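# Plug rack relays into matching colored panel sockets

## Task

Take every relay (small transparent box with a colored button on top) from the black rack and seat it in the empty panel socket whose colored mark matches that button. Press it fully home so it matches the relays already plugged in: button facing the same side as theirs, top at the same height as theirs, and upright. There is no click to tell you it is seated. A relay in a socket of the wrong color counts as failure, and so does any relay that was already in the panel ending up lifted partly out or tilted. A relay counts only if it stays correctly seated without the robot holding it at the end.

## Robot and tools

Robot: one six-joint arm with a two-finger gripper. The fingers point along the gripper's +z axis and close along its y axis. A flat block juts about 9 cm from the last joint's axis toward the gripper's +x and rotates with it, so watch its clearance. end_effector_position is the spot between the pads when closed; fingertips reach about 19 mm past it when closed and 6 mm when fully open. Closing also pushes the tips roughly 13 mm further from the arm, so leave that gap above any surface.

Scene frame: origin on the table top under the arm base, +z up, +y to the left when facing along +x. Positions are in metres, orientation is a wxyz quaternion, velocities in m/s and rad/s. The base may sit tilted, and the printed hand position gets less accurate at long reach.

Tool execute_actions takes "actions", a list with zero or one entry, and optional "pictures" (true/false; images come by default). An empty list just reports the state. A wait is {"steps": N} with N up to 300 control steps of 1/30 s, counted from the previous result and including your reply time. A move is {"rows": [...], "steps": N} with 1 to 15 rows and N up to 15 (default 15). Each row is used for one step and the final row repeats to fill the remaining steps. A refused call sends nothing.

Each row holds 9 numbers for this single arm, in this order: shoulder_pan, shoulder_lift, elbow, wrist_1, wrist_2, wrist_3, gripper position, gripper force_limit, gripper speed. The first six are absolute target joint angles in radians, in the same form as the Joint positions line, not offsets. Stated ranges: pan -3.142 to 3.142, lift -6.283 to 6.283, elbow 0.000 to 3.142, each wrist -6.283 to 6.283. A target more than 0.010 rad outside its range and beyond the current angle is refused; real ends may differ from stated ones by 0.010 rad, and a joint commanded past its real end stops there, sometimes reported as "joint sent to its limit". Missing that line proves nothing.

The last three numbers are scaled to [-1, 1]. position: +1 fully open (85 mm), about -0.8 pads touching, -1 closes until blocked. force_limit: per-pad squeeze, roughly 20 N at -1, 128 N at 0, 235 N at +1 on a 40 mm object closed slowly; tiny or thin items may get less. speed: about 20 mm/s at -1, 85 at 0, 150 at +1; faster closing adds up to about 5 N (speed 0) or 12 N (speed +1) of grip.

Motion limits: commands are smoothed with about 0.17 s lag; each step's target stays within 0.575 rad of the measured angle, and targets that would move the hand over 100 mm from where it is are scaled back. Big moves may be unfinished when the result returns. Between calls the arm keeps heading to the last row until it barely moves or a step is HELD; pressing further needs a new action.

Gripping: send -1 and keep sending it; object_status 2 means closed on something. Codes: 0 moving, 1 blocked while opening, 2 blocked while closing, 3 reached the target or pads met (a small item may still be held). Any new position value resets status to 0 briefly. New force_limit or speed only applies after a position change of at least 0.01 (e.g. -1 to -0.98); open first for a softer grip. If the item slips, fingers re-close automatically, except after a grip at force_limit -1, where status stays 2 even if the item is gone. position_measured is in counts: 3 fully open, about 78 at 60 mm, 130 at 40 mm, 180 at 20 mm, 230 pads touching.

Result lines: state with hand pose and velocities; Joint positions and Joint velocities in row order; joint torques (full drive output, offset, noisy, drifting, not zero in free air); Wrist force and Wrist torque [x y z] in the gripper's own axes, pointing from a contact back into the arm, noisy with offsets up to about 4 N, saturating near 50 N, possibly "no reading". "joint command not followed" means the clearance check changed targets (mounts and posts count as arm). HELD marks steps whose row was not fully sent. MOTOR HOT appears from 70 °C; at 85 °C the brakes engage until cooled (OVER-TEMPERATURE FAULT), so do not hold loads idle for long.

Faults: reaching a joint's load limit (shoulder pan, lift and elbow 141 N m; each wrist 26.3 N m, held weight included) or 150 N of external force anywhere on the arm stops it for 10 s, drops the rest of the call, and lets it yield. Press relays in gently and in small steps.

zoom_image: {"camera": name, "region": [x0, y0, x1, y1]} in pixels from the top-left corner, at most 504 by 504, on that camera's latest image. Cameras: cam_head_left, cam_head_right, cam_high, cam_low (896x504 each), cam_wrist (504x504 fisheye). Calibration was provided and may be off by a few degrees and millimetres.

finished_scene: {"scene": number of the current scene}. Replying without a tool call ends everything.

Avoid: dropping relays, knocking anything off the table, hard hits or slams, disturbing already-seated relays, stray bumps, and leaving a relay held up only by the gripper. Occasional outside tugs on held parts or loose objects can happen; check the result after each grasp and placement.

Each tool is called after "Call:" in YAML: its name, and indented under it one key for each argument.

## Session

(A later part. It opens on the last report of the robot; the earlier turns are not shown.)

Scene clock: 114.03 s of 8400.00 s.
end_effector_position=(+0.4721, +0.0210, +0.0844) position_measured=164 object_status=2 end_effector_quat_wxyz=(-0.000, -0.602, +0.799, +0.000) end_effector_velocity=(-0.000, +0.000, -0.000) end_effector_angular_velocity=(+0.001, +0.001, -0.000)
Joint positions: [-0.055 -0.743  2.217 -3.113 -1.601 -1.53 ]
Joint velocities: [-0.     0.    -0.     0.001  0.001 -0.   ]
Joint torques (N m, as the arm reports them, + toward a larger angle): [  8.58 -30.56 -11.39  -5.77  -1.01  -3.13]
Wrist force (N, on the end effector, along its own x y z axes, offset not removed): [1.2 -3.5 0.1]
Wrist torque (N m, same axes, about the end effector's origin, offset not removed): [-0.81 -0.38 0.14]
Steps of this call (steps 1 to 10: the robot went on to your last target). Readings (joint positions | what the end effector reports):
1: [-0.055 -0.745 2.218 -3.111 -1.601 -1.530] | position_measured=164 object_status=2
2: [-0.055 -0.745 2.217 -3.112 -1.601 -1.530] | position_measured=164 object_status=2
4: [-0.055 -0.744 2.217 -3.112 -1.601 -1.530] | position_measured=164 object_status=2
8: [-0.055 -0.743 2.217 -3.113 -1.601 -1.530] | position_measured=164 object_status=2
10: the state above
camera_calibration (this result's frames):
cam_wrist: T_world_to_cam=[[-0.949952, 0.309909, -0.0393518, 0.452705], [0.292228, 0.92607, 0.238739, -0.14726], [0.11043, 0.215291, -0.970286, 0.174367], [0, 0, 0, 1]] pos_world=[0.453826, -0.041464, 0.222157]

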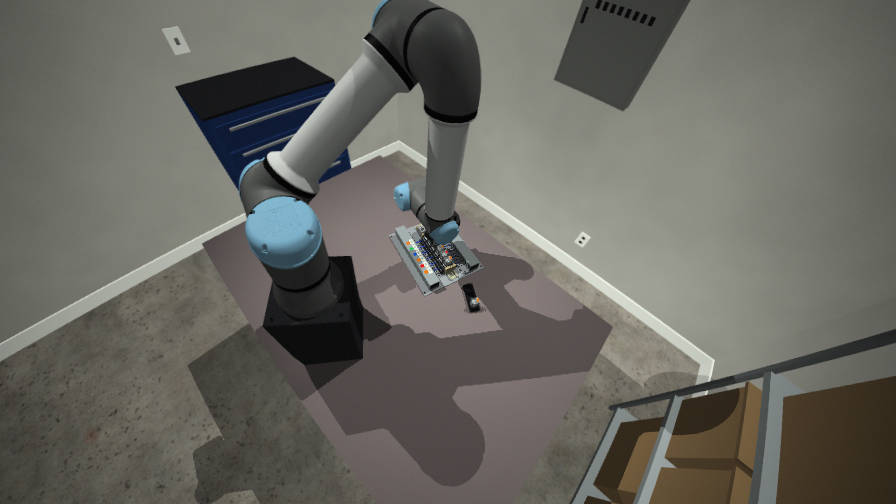

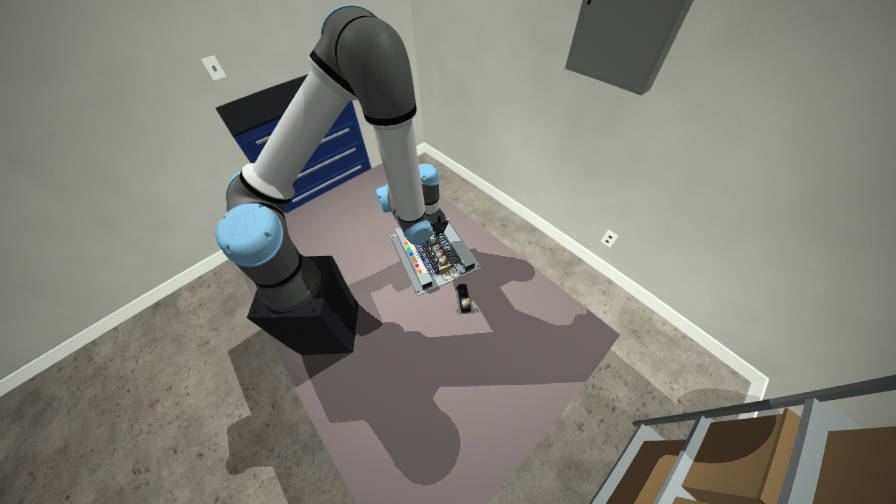

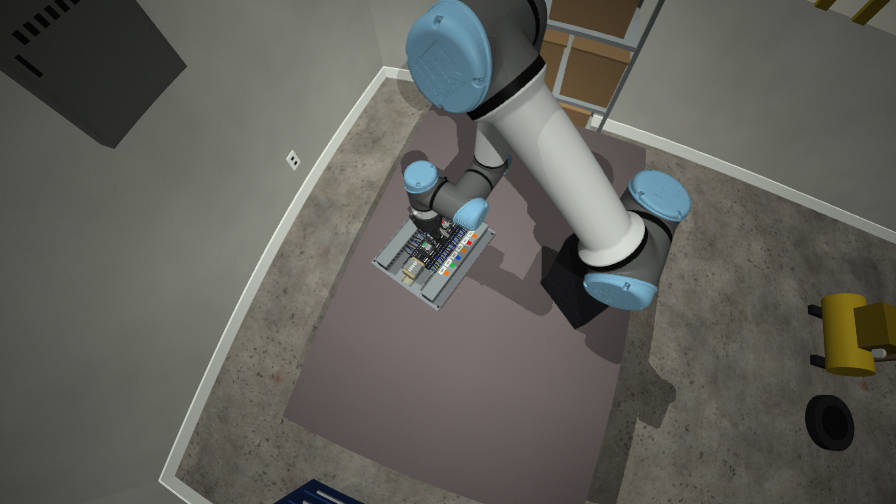

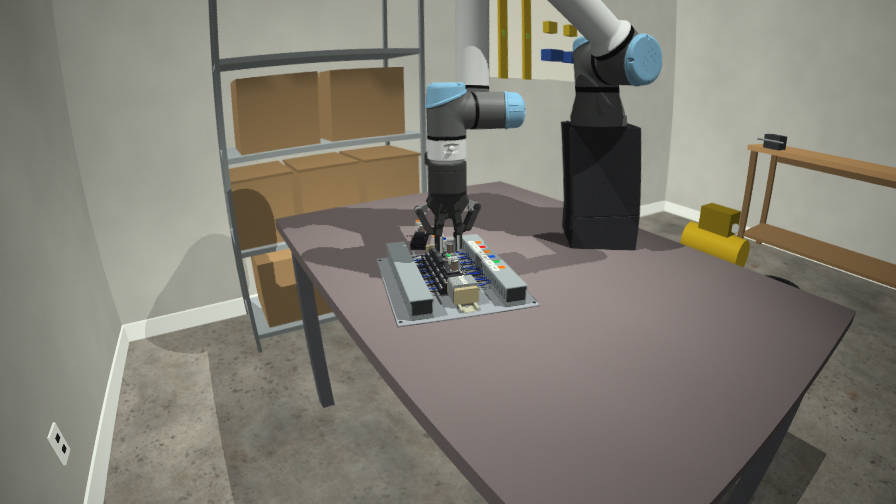

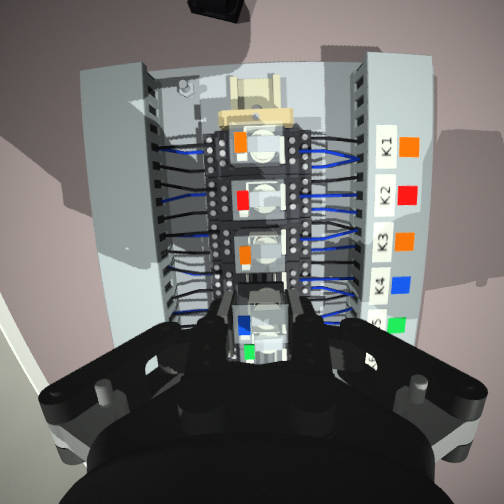

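Call:
execute_actions:
  actions:
    - {"rows":[[-0.0563,-0.689,2.1986,-3.1483,-1.6006,-1.53,-1,-0.4,-0.3]],"steps":15}
  pictures: false

Call:
execute_actions:
  actions:
    - {"rows":[[-0.0566,-0.677,2.1946,-3.1563,-1.6006,-1.53,-1,-0.4,-0.3]],"steps":15}
  pictures: false

Call:
execute_actions:
  actions:
    - {"rows":[[-0.0568,-0.6707,2.1926,-3.1606,-1.6006,-1.53,-1,-0.4,-0.3]],"steps":15}
  pictures: false

Scene clock: 118.87 s of 8400.00 s.
end_effector_position=(+0.4722, +0.0209, +0.0664) position_measured=164 object_status=2 end_effector_quat_wxyz=(-0.000, -0.601, +0.799, +0.000) end_effector_velocity=(-0.001, -0.001, -0.004) end_effector_angular_velocity=(-0.000, +0.002, -0.002)
Joint positions: [-0.056 -0.69   2.199 -3.148 -1.601 -1.53 ]
Joint velocities: [-0.002  0.012 -0.003 -0.007 -0.001  0.   ]
Joint torques (N m, as the arm reports them, + toward a larger angle): [-11.32 -32.97 -10.89  -5.64   1.27  -3.13]
Wrist force (N, on the end effector, along its own x y z axes, offset not removed): [-0.4 -4.6 1.5]
Wrist torque (N m, same axes, about the end effector's origin, offset not removed): [-1.01 -0.09 0.15]
Steps of this call (steps 1 to 15: the robot went on to your last target; steps 16 to 90: nothing new was sent; then 1.33 s passed at rest; steps 91 to 105: all 15 steps of this action). Readings (joint positions | what the end effector reports):
91: [-0.055 -0.742 2.217 -3.113 -1.601 -1.530] | position_measured=164 object_status=2
92: [-0.055 -0.737 2.214 -3.118 -1.601 -1.530] | position_measured=164 object_status=2
94: [-0.056 -0.718 2.208 -3.130 -1.601 -1.530] | position_measured=164 object_status=2
98: [-0.056 -0.698 2.201 -3.143 -1.601 -1.530] | position_measured=164 object_status=2
105: the state above

Scene clock: 119.37 s of 8400.00 s.
end_effector_position=(+0.4721, +0.0209, +0.0620) position_measured=164 object_status=2 end_effector_quat_wxyz=(-0.000, -0.601, +0.799, +0.000) end_effector_velocity=(-0.000, +0.001, -0.001) end_effector_angular_velocity=(+0.002, +0.001, +0.000)
Joint positions: [-0.057 -0.677  2.195 -3.156 -1.601 -1.53 ]
Joint velocities: [ 0.     0.003 -0.001 -0.001  0.001  0.   ]
Joint torques (N m, as the arm reports them, + toward a larger angle): [-13.19 -19.59 -12.79  -4.93   1.67  -3.13]
Wrist force (N, on the end effector, along its own x y z axes, offset not removed): [1.2 4.1 -30.4]
Wrist torque (N m, same axes, about the end effector's origin, offset not removed): [-1.07 -0.21 0.13]
Steps of this call (steps 1 to 15: all 15 steps of this action). Readings (joint positions | what the end effector reports):
1: [-0.056 -0.690 2.199 -3.148 -1.601 -1.530] | position_measured=164 object_status=2
2: [-0.056 -0.688 2.198 -3.149 -1.601 -1.530] | position_measured=164 object_status=2
4: [-0.056 -0.683 2.197 -3.152 -1.601 -1.530] | position_measured=164 object_status=2
8: [-0.057 -0.679 2.195 -3.155 -1.601 -1.530] | position_measured=164 object_status=2
15: the state above

Scene clock: 119.87 s of 8400.00 s.
end_effector_position=(+0.4719, +0.0209, +0.0597) position_measured=164 object_status=2 end_effector_quat_wxyz=(-0.000, -0.601, +0.799, +0.000) end_effector_velocity=(-0.000, +0.001, -0.000) end_effector_angular_velocity=(+0.002, +0.001, +0.001)
Joint positions: [-0.057 -0.671  2.193 -3.161 -1.601 -1.53 ]
Joint velocities: [ 0.001  0.001 -0.     0.     0.001  0.   ]
Joint torques (N m, as the arm reports them, + toward a larger angle): [-13.16 -19.1  -10.22  -3.83   1.16  -3.14]
Wrist force (N, on the end effector, along its own x y z axes, offset not removed): [-2.0 0.9 -30.4]
Wrist torque (N m, same axes, about the end effector's origin, offset not removed): [-0.86 0.18 0.12]
Steps of this call (steps 1 to 15: all 15 steps of this action). Readings (joint positions | what the end effector reports):
1: [-0.057 -0.677 2.195 -3.156 -1.601 -1.530] | position_measured=164 object_status=2
2: [-0.057 -0.676 2.194 -3.157 -1.601 -1.530] | position_measured=164 object_status=2
4: [-0.057 -0.674 2.194 -3.158 -1.601 -1.530] | position_measured=164 object_status=2
8: [-0.057 -0.672 2.193 -3.160 -1.601 -1.530] | position_measured=164 object_status=2
15: the state above

Call:
execute_actions:
  actions:
    - {"rows":[[-0.0568,-0.6693,2.1921,-3.1615,-1.6006,-1.53,-1,-0.4,-0.3]],"steps":15}
  pictures: false

Call:
execute_actions:
  actions:
    - {"rows":[[-0.0568,-0.668,2.1917,-3.1624,-1.6006,-1.53,-1,-0.4,-0.3]],"steps":15}
  pictures: false

Scene clock: 123.13 s of 8400.00 s.
end_effector_position=(+0.4719, +0.0210, +0.0592) position_measured=164 object_status=2 end_effector_quat_wxyz=(-0.000, -0.601, +0.799, +0.000) end_effector_velocity=(-0.001, +0.000, -0.001) end_effector_angular_velocity=(+0.000, +0.002, +0.001)
Joint positions: [-0.057 -0.669  2.192 -3.161 -1.601 -1.53 ]
Joint velocities: [ 0.001  0.001  0.     0.    -0.     0.   ]
Joint torques (N m, as the arm reports them, + toward a larger angle): [-11.66 -16.69 -10.84  -3.52  -0.99  -3.05]
Wrist force (N, on the end effector, along its own x y z axes, offset not removed): [1.6 0.7 -36.3]
Wrist torque (N m, same axes, about the end effector's origin, offset not removed): [-1.12 -0.32 0.08]
Steps of this call (steps 1 to 15: the robot went on to your last target; steps 16 to 83: nothing new was sent; steps 84 to 98: all 15 steps of this action). Readings (joint positions | what the end effector reports):
84: [-0.057 -0.671 2.193 -3.161 -1.601 -1.530] | position_measured=164 object_status=2
85: [-0.057 -0.670 2.193 -3.161 -1.601 -1.530] | position_measured=164 object_status=2
87: [-0.057 -0.670 2.192 -3.161 -1.601 -1.530] | position_measured=164 object_status=2
91: [-0.057 -0.670 2.192 -3.161 -1.601 -1.530] | position_measured=164 object_status=2
98: the state above

Scene clock: 123.63 s of 8400.00 s.
end_effector_position=(+0.4719, +0.0210, +0.0588) position_measured=164 object_status=2 end_effector_quat_wxyz=(-0.000, -0.601, +0.799, +0.000) end_effector_velocity=(-0.001, +0.000, -0.001) end_effector_angular_velocity=(+0.000, +0.002, +0.001)
Joint positions: [-0.057 -0.668  2.192 -3.162 -1.601 -1.53 ]
Joint velocities: [ 0.     0.002 -0.     0.    -0.    -0.   ]
Joint torques (N m, as the arm reports them, + toward a larger angle): [-11.65  -2.07 -17.77  -2.92  -0.93  -3.07]
Wrist force (N, on the end effector, along its own x y z axes, offset not removed): [0.9 19.3 -50.0]
Wrist torque (N m, same axes, about the end effector's origin, offset not removed): [-0.79 0.41 0.16]
Steps of this call (steps 1 to 15: all 15 steps of this action). Readings (joint positions | what the end effector reports):
1: [-0.057 -0.669 2.192 -3.162 -1.601 -1.530] | position_measured=164 object_status=2
2: [-0.057 -0.669 2.192 -3.162 -1.601 -1.530] | position_measured=164 object_status=2
4: [-0.057 -0.669 2.192 -3.162 -1.601 -1.530] | position_measured=164 object_status=2
8: [-0.057 -0.668 2.192 -3.162 -1.601 -1.530] | position_measured=164 object_status=2
15: the state above

Call:
execute_actions:
  actions:
    - {"rows":[[-0.0568,-0.6695,2.1922,-3.1614,-1.6006,-1.53,0,-0.4,-0.3]],"steps":12}
  pictures: false

Call:
execute_actions:
  actions:
    - {"rows":[[-0.055,-0.7426,2.2171,-3.1132,-1.6006,-1.53,0,-0.4,-0.3]],"steps":12}
  pictures: false

Call:
execute_actions:
  actions:
    - {"rows":[[-0.055,-0.883,2.25,-3.0057,-1.6006,-1.53,0.2,-0.4,-0.3]],"steps":12}
  pictures: false

Call:
execute_actions:
  actions:
    - {"rows":[[-0.36,-0.9,2.265,-3.005,-1.58,0,0.2,-0.4,-0.3]],"steps":15}
  pictures: false

Call:
execute_actions:
  actions:
    - {"rows":[[-0.6638,-0.911,2.276,-3.0086,-1.5564,1.329,0.2,-0.4,-0.3]],"steps":15}
  pictures: false

Call:
execute_actions:
  actions:
    - {"steps":25}
  pictures: false

Call:
execute_actions:
  actions:
    - {"rows":[[-0.6638,-0.766,2.24,-3.1176,-1.5564,1.329,0.2,-0.4,-0.3]],"steps":12}
  pictures: false

Call:
execute_actions:
  actions:
    - {"rows":[[-0.6638,-0.701,2.217,-3.1596,-1.5564,1.329,0.2,-0.4,-0.3],[-0.6638,-0.701,2.217,-3.1596,-1.5564,1.329,0.2,-0.4,-0.3],[-0.6638,-0.701,2.217,-3.1596,-1.5564,1.329,0.2,-0.4,-0.3],[-0.6638,-0.6305,2.1898,-3.2029,-1.5564,1.329,0.2,-0.4,-0.3]],"steps":15}
  pictures: false

Call:
execute_actions:
  actions:
    - {"steps":10}

Call:
zoom_image:
  camera: "cam_wrist"
  region: [190,230,340,380]

Scene clock: 132.43 s of 8400.00 s.
end_effector_position=(+0.4719, +0.0210, +0.0591) position_measured=129 object_status=0 end_effector_quat_wxyz=(-0.000, -0.601, +0.799, +0.000) end_effector_velocity=(+0.001, -0.000, +0.001) end_effector_angular_velocity=(-0.001, -0.003, -0.000)
Joint positions: [-0.057 -0.669  2.192 -3.161 -1.601 -1.53 ]
Joint velocities: [-0.    -0.002  0.001 -0.002 -0.     0.   ]
Joint torques (N m, as the arm reports them, + toward a larger angle): [ -6.26 -51.62   5.13  -0.35   1.25  -2.9 ]
Wrist force (N, on the end effector, along its own x y z axes, offset not removed): [0.3 -4.8 -1.9]
Wrist torque (N m, same axes, about the end effector's origin, offset not removed): [-0.96 -0.19 0.16]
Steps of this call (steps 1 to 15: the robot went on to your last target; steps 16 to 90: nothing new was sent; then 5.40 s passed at rest; steps 91 to 102: all 12 steps of this action). Readings (joint positions | what the end effector reports):
91: [-0.057 -0.668 2.192 -3.162 -1.601 -1.530] | position_measured=164 object_status=0
92: [-0.057 -0.668 2.192 -3.162 -1.601 -1.530] | position_measured=164 object_status=0
94: [-0.057 -0.668 2.192 -3.162 -1.601 -1.530] | position_measured=157 object_status=0
98: [-0.057 -0.669 2.192 -3.162 -1.601 -1.530] | position_measured=135 object_status=0
102: the state above

Scene clock: 132.83 s of 8400.00 s.
end_effector_position=(+0.4720, +0.0210, +0.0830) position_measured=129 object_status=3 end_effector_quat_wxyz=(-0.000, -0.601, +0.799, +0.000) end_effector_velocity=(+0.000, +0.000, +0.011) end_effector_angular_velocity=(+0.000, -0.002, +0.001)
Joint positions: [-0.055 -0.739  2.216 -3.116 -1.601 -1.53 ]
Joint velocities: [ 0.001 -0.032  0.011  0.02   0.     0.   ]
Joint torques (N m, as the arm reports them, + toward a larger angle): [ 15.8  -48.89   4.68  -0.28   1.49  -3.07]
Wrist force (N, on the end effector, along its own x y z axes, offset not removed): [0.8 -4.4 -0.3]
Wrist torque (N m, same axes, about the end effector's origin, offset not removed): [-0.98 -0.14 0.07]
Steps of this call (steps 1 to 12: all 12 steps of this action). Readings (joint positions | what the end effector reports):
1: [-0.057 -0.670 2.192 -3.161 -1.601 -1.530] | position_measured=129 object_status=0
2: [-0.057 -0.676 2.196 -3.156 -1.601 -1.530] | position_measured=129 object_status=0
4: [-0.056 -0.702 2.204 -3.139 -1.601 -1.530] | position_measured=129 object_status=0
8: [-0.055 -0.730 2.213 -3.121 -1.601 -1.530] | position_measured=129 object_status=3
12: the state above

Scene clock: 133.23 s of 8400.00 s.
end_effector_position=(+0.4731, +0.0194, +0.1287) position_measured=104 object_status=0 end_effector_quat_wxyz=(-0.000, -0.602, +0.799, +0.000) end_effector_velocity=(+0.001, -0.001, +0.024) end_effector_angular_velocity=(-0.001, -0.003, +0.001)
Joint positions: [-0.055 -0.875  2.248 -3.012 -1.601 -1.53 ]
Joint velocities: [ 0.001 -0.072  0.015  0.053  0.    -0.   ]
Joint torques (N m, as the arm reports them, + toward a larger angle): [ 16.07 -47.35  -0.1   -0.41   1.56  -3.02]
Wrist force (N, on the end effector, along its own x y z axes, offset not removed): [-1.3 -5.1 -0.7]
Wrist torque (N m, same axes, about the end effector's origin, offset not removed): [-1.07 0.15 0.12]
Steps of this call (steps 1 to 12: all 12 steps of this action). Readings (joint positions | what the end effector reports):
1: [-0.055 -0.740 2.216 -3.115 -1.601 -1.530] | position_measured=129 object_status=0
2: [-0.055 -0.748 2.221 -3.107 -1.601 -1.530] | position_measured=128 object_status=0
4: [-0.055 -0.795 2.233 -3.069 -1.601 -1.530] | position_measured=121 object_status=0
8: [-0.055 -0.856 2.245 -3.026 -1.601 -1.530] | position_measured=106 object_status=0
12: the state above

Scene clock: 133.73 s of 8400.00 s.
end_effector_position=(+0.4551, -0.1141, +0.1312) position_measured=104 object_status=3 end_effector_quat_wxyz=(-0.002, -0.019, +1.000, +0.001) end_effector_velocity=(-0.012, -0.047, +0.001) end_effector_angular_velocity=(-0.014, +0.004, -2.764)
Joint positions: [-0.348 -0.899  2.265 -3.005 -1.581 -0.57 ]
Joint velocities: [-0.105 -0.008  0.004  0.001  0.006  2.659]
Joint torques (N m, as the arm reports them, + toward a larger angle): [ -9.79 -47.02   0.74  -0.64   1.82  15.95]
Wrist force (N, on the end effector, along its own x y z axes, offset not removed): [0.0 -5.0 -0.9]
Wrist torque (N m, same axes, about the end effector's origin, offset not removed): [-1.02 -0.10 0.19]
Steps of this call (steps 1 to 15: all 15 steps of this action). Readings (joint positions | what the end effector reports):
1: [-0.055 -0.877 2.249 -3.010 -1.600 -1.530] | position_measured=104 object_status=0
2: [-0.062 -0.880 2.251 -3.009 -1.598 -1.522] | position_measured=104 object_status=0
4: [-0.123 -0.886 2.255 -3.008 -1.593 -1.456] | position_measured=104 object_status=0
8: [-0.267 -0.895 2.261 -3.006 -1.585 -1.185] | position_measured=104 object_status=3
15: the state above

Scene clock: 134.23 s of 8400.00 s.
end_effector_position=(+0.4005, -0.2413, +0.1321) position_measured=104 object_status=3 end_effector_quat_wxyz=(-0.000, +0.683, +0.730, +0.000) end_effector_velocity=(-0.026, -0.043, +0.001) end_effector_angular_velocity=(-0.005, +0.001, -2.764)
Joint positions: [-0.652 -0.911  2.276 -3.008 -1.557  0.669]
Joint velocities: [-0.107 -0.004  0.003 -0.001  0.005  2.657]
Joint torques (N m, as the arm reports them, + toward a larger angle): [-11.47 -48.76   1.66  -5.91   1.58  15.62]
Wrist force (N, on the end effector, along its own x y z axes, offset not removed): [-2.3 -5.9 1.6]
Wrist torque (N m, same axes, about the end effector's origin, offset not removed): [-1.17 0.25 0.11]
Steps of this call (steps 1 to 15: all 15 steps of this action). Readings (joint positions | what the end effector reports):
1: [-0.351 -0.900 2.265 -3.005 -1.580 -0.480] | position_measured=104 object_status=3
2: [-0.361 -0.901 2.266 -3.005 -1.578 -0.396] | position_measured=104 object_status=3
4: [-0.423 -0.904 2.269 -3.006 -1.572 -0.258] | position_measured=104 object_status=3
8: [-0.569 -0.908 2.273 -3.008 -1.562 0.046] | position_measured=104 object_status=3
15: the state above

Scene clock: 135.07 s of 8400.00 s.
end_effector_position=(+0.3975, -0.2461, +0.1322) position_measured=104 object_status=3 end_effector_quat_wxyz=(-0.000, +0.885, +0.465, -0.000) end_effector_velocity=(-0.000, -0.000, -0.000) end_effector_angular_velocity=(+0.000, -0.000, -0.007)
Joint positions: [-0.664 -0.911  2.276 -3.009 -1.556  1.328]
Joint velocities: [-0.001  0.001  0.    -0.001  0.001  0.005]
Joint torques (N m, as the arm reports them, + toward a larger angle): [-13.55 -47.82   0.97  -5.71   1.65   2.75]
Wrist force (N, on the end effector, along its own x y z axes, offset not removed): [-0.7 -2.5 0.9]
Wrist torque (N m, same axes, about the end effector's origin, offset not removed): [-0.75 -0.07 0.17]
Steps of this call (steps 1 to 25: the robot went on to your last target). Readings (joint positions | what the end effector reports):
1: [-0.655 -0.911 2.276 -3.009 -1.557 0.759] | position_measured=104 object_status=3
2: [-0.657 -0.911 2.276 -3.009 -1.557 0.849] | position_measured=104 object_status=3
4: [-0.660 -0.911 2.276 -3.009 -1.557 1.025] | position_measured=104 object_status=3
8: [-0.663 -0.911 2.276 -3.009 -1.556 1.234] | position_measured=104 object_status=3
25: the state above

Scene clock: 135.47 s of 8400.00 s.
end_effector_position=(+0.3974, -0.2470, +0.0874) position_measured=104 object_status=3 end_effector_quat_wxyz=(+0.000, +0.886, +0.465, +0.000) end_effector_velocity=(-0.003, +0.002, -0.026) end_effector_angular_velocity=(+0.004, +0.005, -0.000)
Joint positions: [-0.664 -0.775  2.242 -3.111 -1.556  1.329]
Joint velocities: [-0.     0.075 -0.016 -0.053 -0.001  0.   ]
Joint torques (N m, as the arm reports them, + toward a larger angle): [-10.83 -33.18 -10.83  -5.58   1.17   2.84]
Wrist force (N, on the end effector, along its own x y z axes, offset not removed): [1.2 -2.2 -0.2]
Wrist torque (N m, same axes, about the end effector's origin, offset not removed): [-0.53 -0.25 0.17]
Steps of this call (steps 1 to 12: all 12 steps of this action). Readings (joint positions | what the end effector reports):
1: [-0.664 -0.911 2.276 -3.009 -1.556 1.329] | position_measured=104 object_status=3
2: [-0.664 -0.904 2.272 -3.016 -1.556 1.329] | position_measured=104 object_status=3
4: [-0.664 -0.857 2.259 -3.054 -1.556 1.329] | position_measured=104 object_status=3
8: [-0.664 -0.794 2.246 -3.098 -1.556 1.329] | position_measured=104 object_status=3
12: the state above

Scene clock: 135.97 s of 8400.00 s.
end_effector_position=(+0.3969, -0.2474, +0.0402) position_measured=104 object_status=3 end_effector_quat_wxyz=(+0.000, +0.886, +0.465, +0.000) end_effector_velocity=(-0.001, +0.001, -0.016) end_effector_angular_velocity=(+0.000, +0.001, -0.000)
Joint positions: [-0.664 -0.636  2.192 -3.2   -1.556  1.329]
Joint velocities: [-0.     0.045 -0.016 -0.028 -0.001 -0.   ]
Joint torques (N m, as the arm reports them, + toward a larger angle): [ -9.47 -32.3   -7.    -5.85   0.67   2.85]
Wrist force (N, on the end effector, along its own x y z axes, offset not removed): [-0.9 -2.1 0.5]
Wrist torque (N m, same axes, about the end effector's origin, offset not removed): [-0.64 0.06 0.10]
Steps of this call (steps 1 to 15: all 15 steps of this action). Readings (joint positions | what the end effector reports):
1: [-0.664 -0.772 2.241 -3.113 -1.556 1.329] | position_measured=104 object_status=3
2: [-0.664 -0.765 2.238 -3.119 -1.556 1.329] | position_measured=104 object_status=3
4: [-0.664 -0.739 2.229 -3.136 -1.556 1.329] | position_measured=104 object_status=3
8: [-0.664 -0.671 2.204 -3.179 -1.556 1.329] | position_measured=104 object_status=3
15: the state above

Scene clock: 136.30 s of 8400.00 s.
end_effector_position=(+0.3967, -0.2472, +0.0385) position_measured=104 object_status=3 end_effector_quat_wxyz=(-0.000, +0.886, +0.465, +0.000) end_effector_velocity=(-0.000, +0.001, -0.001) end_effector_angular_velocity=(+0.001, +0.001, +0.001)
Joint positions: [-0.664 -0.631  2.19  -3.203 -1.556  1.329]
Joint velocities: [ 0.001  0.003 -0.001 -0.001  0.    -0.   ]
Joint torques (N m, as the arm reports them, + toward a larger angle): [ -8.49 -30.28  -9.8   -5.88   0.27   2.89]
Wrist force (N, on the end effector, along its own x y z axes, offset not removed): [-0.1 -3.9 0.8]
Wrist torque (N m, same axes, about the end effector's origin, offset not removed): [-0.94 -0.06 0.13]
Steps of this call (steps 1 to 10: the robot went on to your last target). Readings (joint positions | what the end effector reports):
1: [-0.664 -0.634 2.191 -3.201 -1.556 1.329] | position_measured=104 object_status=3
2: [-0.664 -0.633 2.191 -3.201 -1.556 1.329] | position_measured=104 object_status=3
4: [-0.664 -0.632 2.190 -3.202 -1.556 1.329] | position_measured=104 object_status=3
8: [-0.664 -0.631 2.190 -3.203 -1.556 1.329] | position_measured=104 object_status=3
10: the state above
camera_calibration (this result's frames):
cam_wrist: T_world_to_cam=[[0.801431, -0.596764, -0.0397729, -0.456525], [-0.57236, -0.784553, 0.238499, 0.0542095], [-0.173532, -0.168376, -0.970328, 0.213714], [0, 0, 0, 1]] pos_world=[0.433987, -0.193923, 0.176287]

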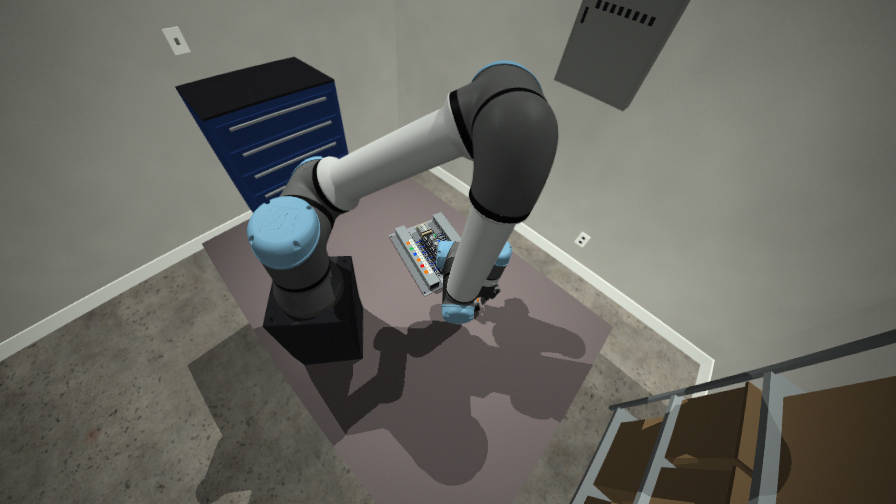

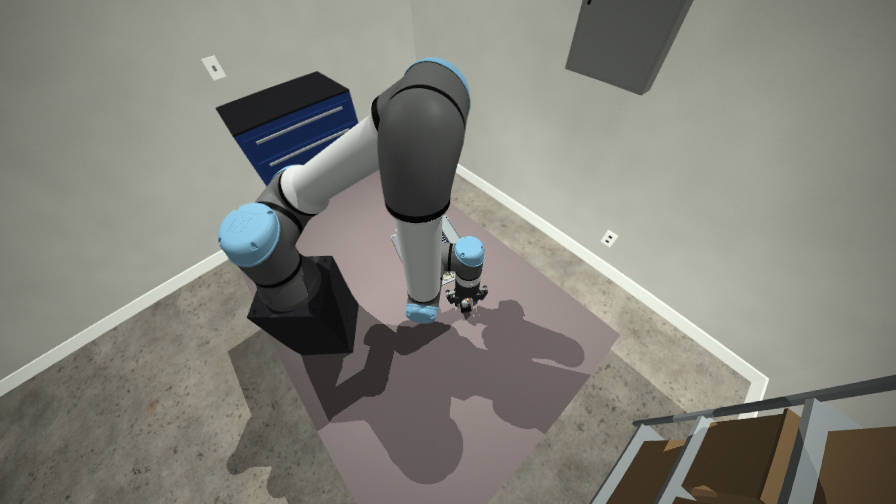

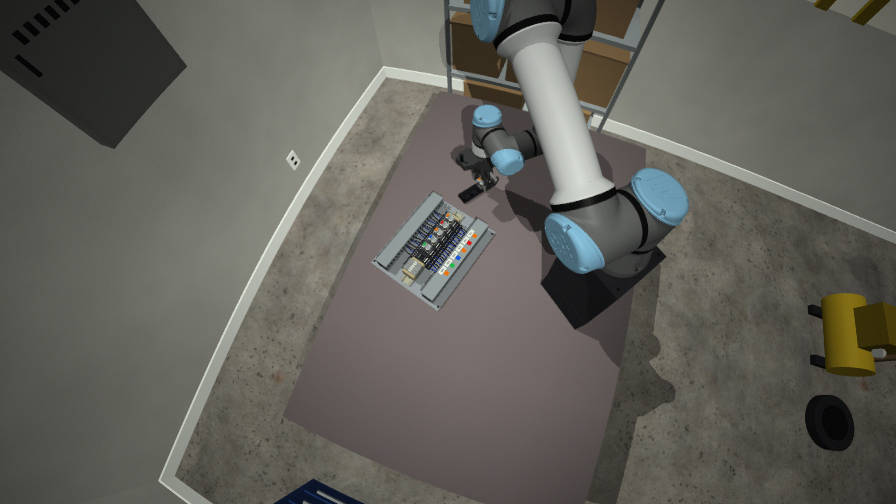

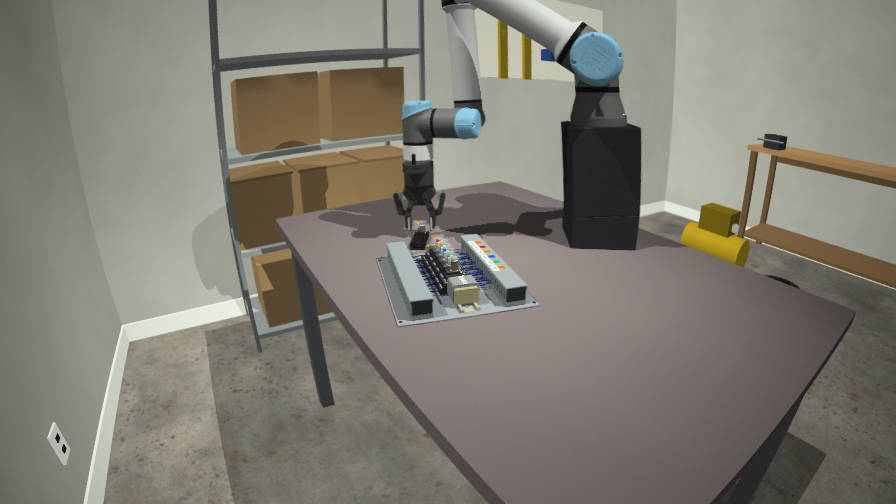

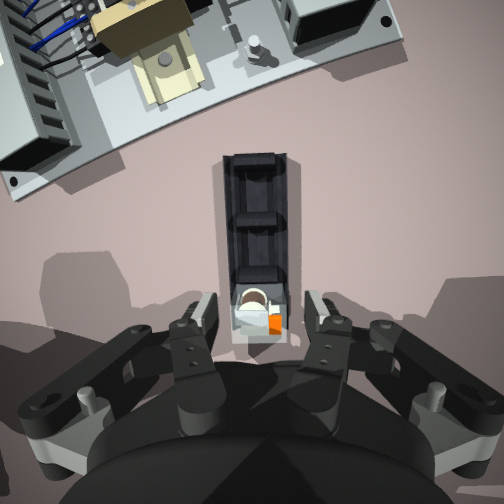

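Region (190, 230, 340, 380) of cam_wrist's 504x504 image, scaled by 3.360, with more detail than that image has.

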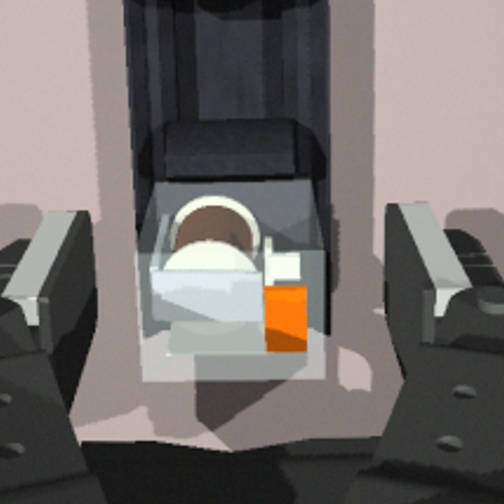

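Call:
execute_actions:
  actions:
    - {"rows":[[-0.6638,-0.6303,2.1927,-3.206,-1.5564,1.329,0.2,-0.4,-0.3],[-0.6638,-0.6303,2.1927,-3.206,-1.5564,1.329,0.2,-0.4,-0.3],[-0.6638,-0.6303,2.1927,-3.206,-1.5564,1.329,-1,-0.4,-0.3]],"steps":15}
  pictures: false

Call:
execute_actions:
  actions:
    - {"steps":12}
  pictures: false

Call:
execute_actions:
  actions:
    - {"rows":[[-0.6638,-0.701,2.22,-3.1626,-1.5564,1.329,-1,-0.4,-0.3],[-0.6638,-0.701,2.22,-3.1626,-1.5564,1.329,-1,-0.4,-0.3],[-0.6638,-0.701,2.22,-3.1626,-1.5564,1.329,-1,-0.4,-0.3],[-0.6638,-0.701,2.22,-3.1626,-1.5564,1.329,-1,-0.4,-0.3],[-0.6638,-0.766,2.243,-3.1206,-1.5564,1.329,-1,-0.4,-0.3]],"steps":12}
  pictures: false

Call:
execute_actions:
  actions:
    - {"rows":[[-0.6638,-0.911,2.279,-3.0116,-1.5564,1.329,-1,-0.4,-0.3]],"steps":12}
  pictures: false

Call:
execute_actions:
  actions:
    - {"rows":[[-0.3,-0.9,2.24,-2.98,-1.58,1.53,-1,-0.4,-0.3]],"steps":15}
  pictures: false

Call:
execute_actions:
  actions:
    - {"rows":[[0.0625,-0.876,2.194,-2.953,-1.6083,1.729,-1,-0.4,-0.3]],"steps":15}
  pictures: false

Call:
execute_actions:
  actions:
    - {"steps":8}
  pictures: false

Call:
execute_actions:
  actions:
    - {"rows":[[0.0625,-0.736,2.1614,-3.0602,-1.6083,1.729,-1,-0.4,-0.3]],"steps":15}
  pictures: false

Call:
execute_actions:
  actions:
    - {"steps":10}

Call:
zoom_image:
  camera: "cam_wrist"
  region: [165,170,365,370]

Scene clock: 146.00 s of 8400.00 s.
end_effector_position=(+0.3959, -0.2464, +0.0384) position_measured=162 object_status=0 end_effector_quat_wxyz=(-0.000, +0.886, +0.465, -0.000) end_effector_velocity=(+0.000, -0.001, +0.001) end_effector_angular_velocity=(-0.002, -0.001, -0.000)
Joint positions: [-0.664 -0.63   2.193 -3.206 -1.556  1.329]
Joint velocities: [-0.    -0.001  0.001 -0.002 -0.001 -0.   ]
Joint torques (N m, as the arm reports them, + toward a larger angle): [  4.98 -29.32   5.88  -5.03  -1.55   2.78]
Wrist force (N, on the end effector, along its own x y z axes, offset not removed): [0.3 -5.7 -8.5]
Wrist torque (N m, same axes, about the end effector's origin, offset not removed): [-0.97 -0.07 0.13]
Steps of this call (steps 1 to 15: the robot went on to your last target; steps 16 to 90: nothing new was sent; then 6.20 s passed at rest; steps 91 to 105: all 15 steps of this action). Readings (joint positions | what the end effector reports):
91: [-0.664 -0.630 2.190 -3.203 -1.556 1.329] | position_measured=104 object_status=3
92: [-0.664 -0.630 2.190 -3.203 -1.556 1.329] | position_measured=104 object_status=3
94: [-0.664 -0.630 2.191 -3.204 -1.556 1.329] | position_measured=104 object_status=0
98: [-0.664 -0.630 2.192 -3.206 -1.556 1.329] | position_measured=122 object_status=0
105: the state above

Scene clock: 146.40 s of 8400.00 s.
end_effector_position=(+0.3959, -0.2464, +0.0384) position_measured=164 object_status=2 end_effector_quat_wxyz=(-0.000, +0.886, +0.465, -0.000) end_effector_velocity=(+0.001, +0.000, +0.000) end_effector_angular_velocity=(-0.000, -0.002, +0.001)
Joint positions: [-0.664 -0.63   2.193 -3.206 -1.556  1.329]
Joint velocities: [ 0.001 -0.001  0.    -0.001  0.001  0.   ]
Joint torques (N m, as the arm reports them, + toward a larger angle): [  6.19 -29.92   6.22  -5.04  -1.39   2.62]
Wrist force (N, on the end effector, along its own x y z axes, offset not removed): [-0.2 -4.4 -8.5]
Wrist torque (N m, same axes, about the end effector's origin, offset not removed): [-0.91 -0.07 0.14]
Steps of this call (steps 1 to 12: the robot went on to your last target). Readings (joint positions | what the end effector reports):
1: [-0.664 -0.630 2.193 -3.206 -1.556 1.329] | position_measured=164 object_status=0
2: [-0.664 -0.630 2.193 -3.206 -1.556 1.329] | position_measured=164 object_status=0
4: [-0.664 -0.630 2.193 -3.206 -1.556 1.329] | position_measured=164 object_status=0
8: [-0.664 -0.630 2.193 -3.206 -1.556 1.329] | position_measured=164 object_status=2
12: the state above

Scene clock: 146.80 s of 8400.00 s.
end_effector_position=(+0.3961, -0.2457, +0.0795) position_measured=164 object_status=2 end_effector_quat_wxyz=(-0.000, +0.886, +0.465, -0.000) end_effector_velocity=(+0.001, -0.000, +0.044) end_effector_angular_velocity=(-0.006, -0.005, +0.000)
Joint positions: [-0.664 -0.751  2.238 -3.13  -1.556  1.329]
Joint velocities: [ 0.    -0.129  0.043  0.077 -0.     0.   ]
Joint torques (N m, as the arm reports them, + toward a larger angle): [  7.54 -47.55   4.21  -0.39  -1.24   2.81]
Wrist force (N, on the end effector, along its own x y z axes, offset not removed): [-1.0 -4.2 -1.2]
Wrist torque (N m, same axes, about the end effector's origin, offset not removed): [-0.96 0.10 0.14]
Steps of this call (steps 1 to 12: all 12 steps of this action). Readings (joint positions | what the end effector reports):
1: [-0.664 -0.630 2.193 -3.206 -1.556 1.329] | position_measured=164 object_status=2
2: [-0.664 -0.636 2.196 -3.201 -1.556 1.329] | position_measured=164 object_status=2
4: [-0.664 -0.662 2.206 -3.185 -1.556 1.329] | position_measured=164 object_status=2
8: [-0.664 -0.719 2.227 -3.150 -1.556 1.329] | position_measured=164 object_status=2
12: the state above

Scene clock: 147.20 s of 8400.00 s.
end_effector_position=(+0.3966, -0.2452, +0.1290) position_measured=164 object_status=2 end_effector_quat_wxyz=(-0.000, +0.886, +0.465, -0.000) end_effector_velocity=(+0.001, -0.001, +0.027) end_effector_angular_velocity=(-0.005, -0.005, -0.000)
Joint positions: [-0.664 -0.902  2.277 -3.018 -1.556  1.329]
Joint velocities: [-0.    -0.08   0.017  0.056  0.    -0.   ]
Joint torques (N m, as the arm reports them, + toward a larger angle): [  9.18 -44.26   0.1   -0.12  -1.14   2.77]
Wrist force (N, on the end effector, along its own x y z axes, offset not removed): [-1.0 -4.3 0.2]
Wrist torque (N m, same axes, about the end effector's origin, offset not removed): [-0.95 0.02 0.12]
Steps of this call (steps 1 to 12: all 12 steps of this action). Readings (joint positions | what the end effector reports):
1: [-0.664 -0.755 2.240 -3.127 -1.556 1.329] | position_measured=164 object_status=2
2: [-0.664 -0.765 2.245 -3.118 -1.556 1.329] | position_measured=164 object_status=2
4: [-0.664 -0.816 2.259 -3.078 -1.556 1.329] | position_measured=164 object_status=2
8: [-0.664 -0.882 2.273 -3.032 -1.556 1.329] | position_measured=164 object_status=2
12: the state above

Scene clock: 147.70 s of 8400.00 s.
end_effector_position=(+0.4666, -0.1044, +0.1332) position_measured=164 object_status=2 end_effector_quat_wxyz=(-0.003, +0.848, +0.531, +0.000) end_effector_velocity=(+0.023, +0.074, +0.003) end_effector_angular_velocity=(+0.003, -0.005, +0.083)
Joint positions: [-0.319 -0.9    2.242 -2.981 -1.579  1.521]
Joint velocities: [ 0.164  0.001 -0.014  0.012 -0.007  0.081]
Joint torques (N m, as the arm reports them, + toward a larger angle): [ 12.33 -27.45 -13.94  -0.28  -1.7    3.24]
Wrist force (N, on the end effector, along its own x y z axes, offset not removed): [-0.4 -3.4 -0.6]
Wrist torque (N m, same axes, about the end effector's origin, offset not removed): [-0.89 0.10 0.11]
Steps of this call (steps 1 to 15: all 15 steps of this action). Readings (joint positions | what the end effector reports):
1: [-0.663 -0.904 2.277 -3.016 -1.557 1.329] | position_measured=164 object_status=2
2: [-0.656 -0.904 2.275 -3.013 -1.559 1.336] | position_measured=164 object_status=2
4: [-0.596 -0.904 2.266 -3.005 -1.564 1.378] | position_measured=164 object_status=2
8: [-0.442 -0.902 2.252 -2.991 -1.573 1.459] | position_measured=164 object_status=2
15: the state above

Scene clock: 148.20 s of 8400.00 s.
end_effector_position=(+0.4890, +0.0615, +0.1349) position_measured=164 object_status=2 end_effector_quat_wxyz=(-0.000, +0.802, +0.597, -0.000) end_effector_velocity=(-0.005, +0.086, +0.001) end_effector_angular_velocity=(-0.000, -0.003, +0.090)
Joint positions: [ 0.042 -0.877  2.196 -2.954 -1.607  1.719]
Joint velocities: [ 0.179  0.011 -0.019  0.011 -0.012  0.089]
Joint torques (N m, as the arm reports them, + toward a larger angle): [ 14.16 -29.73 -14.36  -0.67  -1.85   3.18]
Wrist force (N, on the end effector, along its own x y z axes, offset not removed): [0.7 -2.4 0.4]
Wrist torque (N m, same axes, about the end effector's origin, offset not removed): [-0.67 -0.17 0.12]
Steps of this call (steps 1 to 15: all 15 steps of this action). Readings (joint positions | what the end effector reports):
1: [-0.313 -0.900 2.241 -2.981 -1.579 1.523] | position_measured=164 object_status=2
2: [-0.303 -0.898 2.237 -2.979 -1.582 1.532] | position_measured=164 object_status=2
4: [-0.240 -0.893 2.227 -2.973 -1.588 1.573] | position_measured=164 object_status=2
8: [-0.090 -0.884 2.210 -2.962 -1.598 1.653] | position_measured=164 object_status=2
15: the state above

Scene clock: 148.47 s of 8400.00 s.
end_effector_position=(+0.4885, +0.0703, +0.1351) position_measured=164 object_status=2 end_effector_quat_wxyz=(-0.000, +0.799, +0.601, +0.000) end_effector_velocity=(-0.001, +0.009, +0.000) end_effector_angular_velocity=(+0.003, -0.000, +0.008)
Joint positions: [ 0.061 -0.876  2.194 -2.953 -1.608  1.728]
Joint velocities: [ 0.017  0.001 -0.001  0.001  0.001  0.009]
Joint torques (N m, as the arm reports them, + toward a larger angle): [ 14.79 -28.43 -16.14  -0.49  -1.37   2.53]
Wrist force (N, on the end effector, along its own x y z axes, offset not removed): [0.7 -4.6 2.0]
Wrist torque (N m, same axes, about the end effector's origin, offset not removed): [-1.08 -0.31 0.16]
Steps of this call (steps 1 to 8: the robot went on to your last target). Readings (joint positions | what the end effector reports):
1: [0.047 -0.877 2.196 -2.954 -1.607 1.721] | position_measured=164 object_status=2
2: [0.051 -0.877 2.195 -2.954 -1.608 1.723] | position_measured=164 object_status=2
4: [0.056 -0.876 2.195 -2.953 -1.608 1.726] | position_measured=164 object_status=2
8: the state above

Scene clock: 148.97 s of 8400.00 s.
end_effector_position=(+0.4873, +0.0732, +0.0869) position_measured=164 object_status=2 end_effector_quat_wxyz=(-0.000, +0.799, +0.602, +0.000) end_effector_velocity=(-0.002, +0.001, -0.011) end_effector_angular_velocity=(+0.000, +0.002, +0.000)
Joint positions: [ 0.062 -0.739  2.162 -3.058 -1.608  1.729]
Joint velocities: [ 0.001  0.03  -0.006 -0.022  0.     0.   ]
Joint torques (N m, as the arm reports them, + toward a larger angle): [ 16.1  -31.92 -12.78  -5.88  -1.68   2.81]
Wrist force (N, on the end effector, along its own x y z axes, offset not removed): [-1.1 -3.5 0.1]
Wrist torque (N m, same axes, about the end effector's origin, offset not removed): [-0.75 0.06 0.22]
Steps of this call (steps 1 to 15: all 15 steps of this action). Readings (joint positions | what the end effector reports):
1: [0.061 -0.876 2.194 -2.953 -1.608 1.728] | position_measured=164 object_status=2
2: [0.061 -0.869 2.190 -2.960 -1.608 1.728] | position_measured=164 object_status=2
4: [0.062 -0.823 2.178 -2.997 -1.608 1.729] | position_measured=164 object_status=2
8: [0.062 -0.763 2.167 -3.041 -1.608 1.729] | position_measured=164 object_status=2
15: the state above

Scene clock: 149.30 s of 8400.00 s.
end_effector_position=(+0.4871, +0.0733, +0.0857) position_measured=164 object_status=2 end_effector_quat_wxyz=(-0.000, +0.799, +0.602, +0.000) end_effector_velocity=(-0.000, -0.000, -0.000) end_effector_angular_velocity=(-0.001, -0.000, -0.001)
Joint positions: [ 0.062 -0.736  2.161 -3.06  -1.608  1.729]
Joint velocities: [-0.     0.001 -0.    -0.001 -0.001  0.   ]
Joint torques (N m, as the arm reports them, + toward a larger angle): [ 16.58 -31.89 -13.11  -5.77  -1.58   2.76]
Wrist force (N, on the end effector, along its own x y z axes, offset not removed): [-0.1 -0.9 -0.4]
Wrist torque (N m, same axes, about the end effector's origin, offset not removed): [-0.37 -0.15 0.19]
Steps of this call (steps 1 to 10: the robot went on to your last target). Readings (joint positions | what the end effector reports):
1: [0.062 -0.739 2.162 -3.058 -1.608 1.729] | position_measured=164 object_status=2
2: [0.062 -0.738 2.162 -3.059 -1.608 1.729] | position_measured=164 object_status=2
4: [0.062 -0.737 2.162 -3.059 -1.608 1.729] | position_measured=164 object_status=2
8: [0.062 -0.736 2.161 -3.060 -1.608 1.729] | position_measured=164 object_status=2
10: the state above
camera_calibration (this result's frames):
cam_wrist: T_world_to_cam=[[0.949901, -0.31001, -0.0397639, -0.429126], [-0.292277, -0.926144, 0.238392, 0.220099], [-0.110731, -0.214826, -0.970355, 0.302013], [0, 0, 0, 1]] pos_world=[0.5054, 0.13569, 0.223526]

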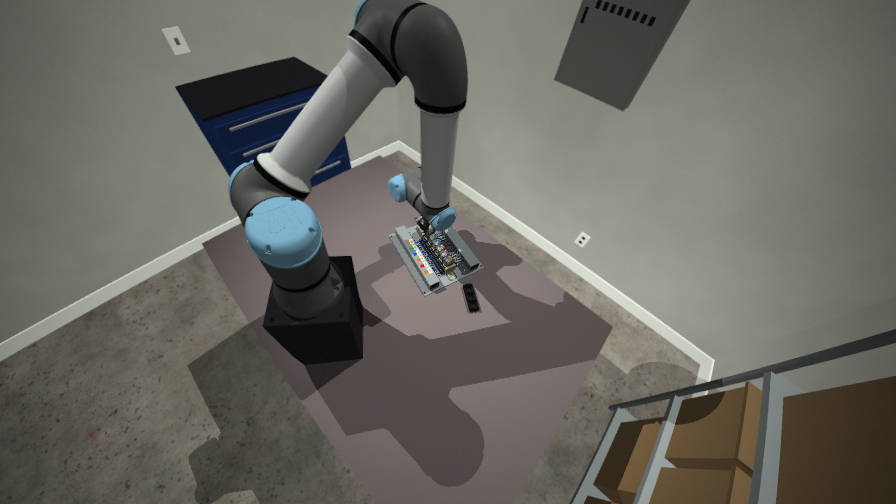

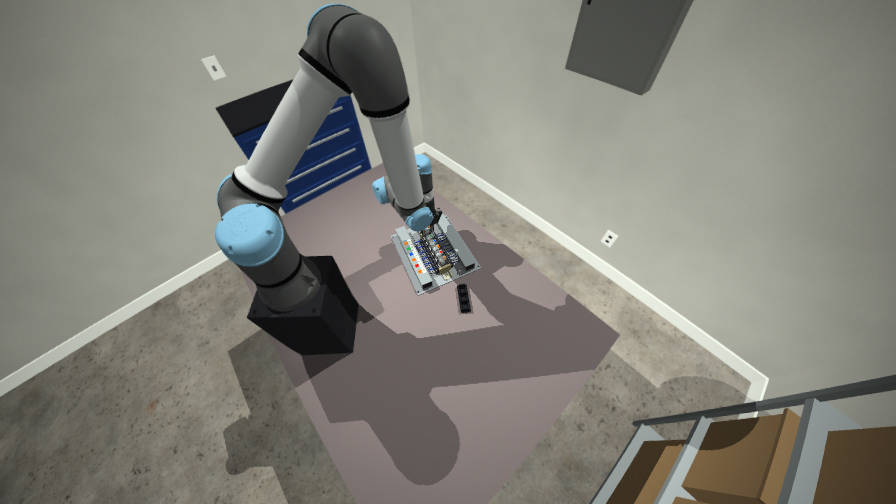

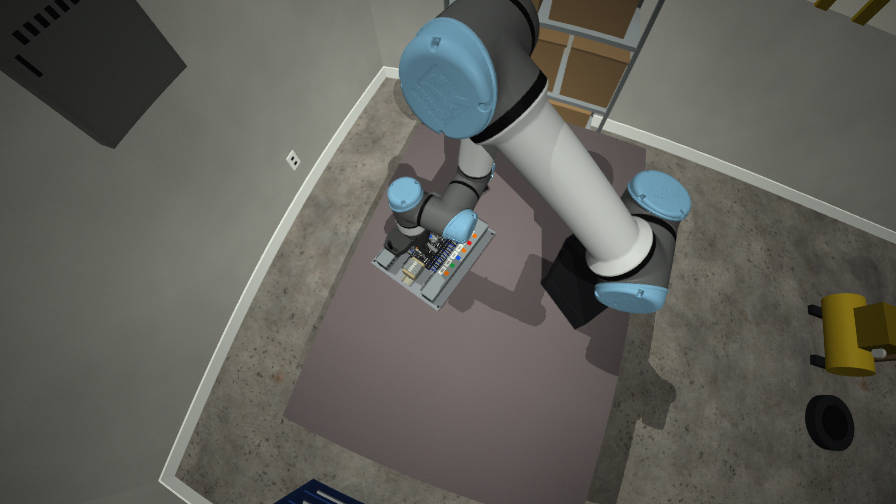

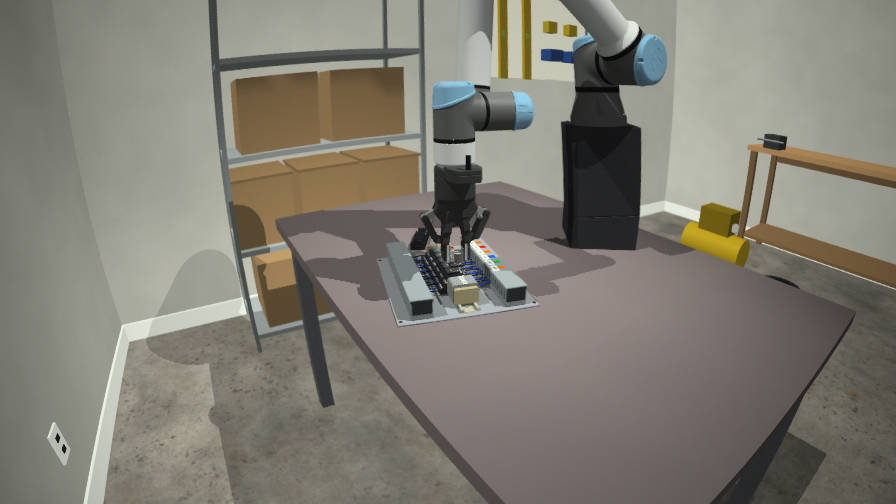

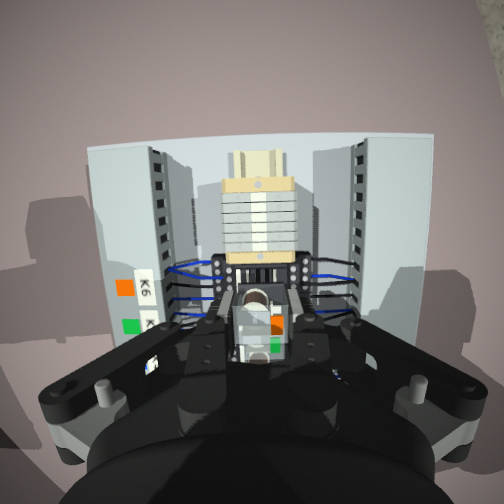

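Region (165, 170, 365, 370) of cam_wrist's 504x504 image, scaled by 2.520, with more detail than that image has.

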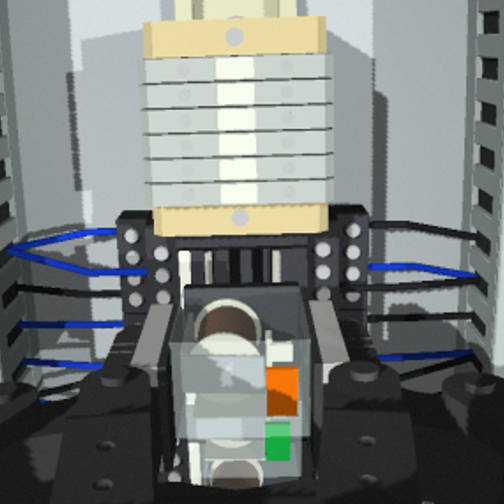

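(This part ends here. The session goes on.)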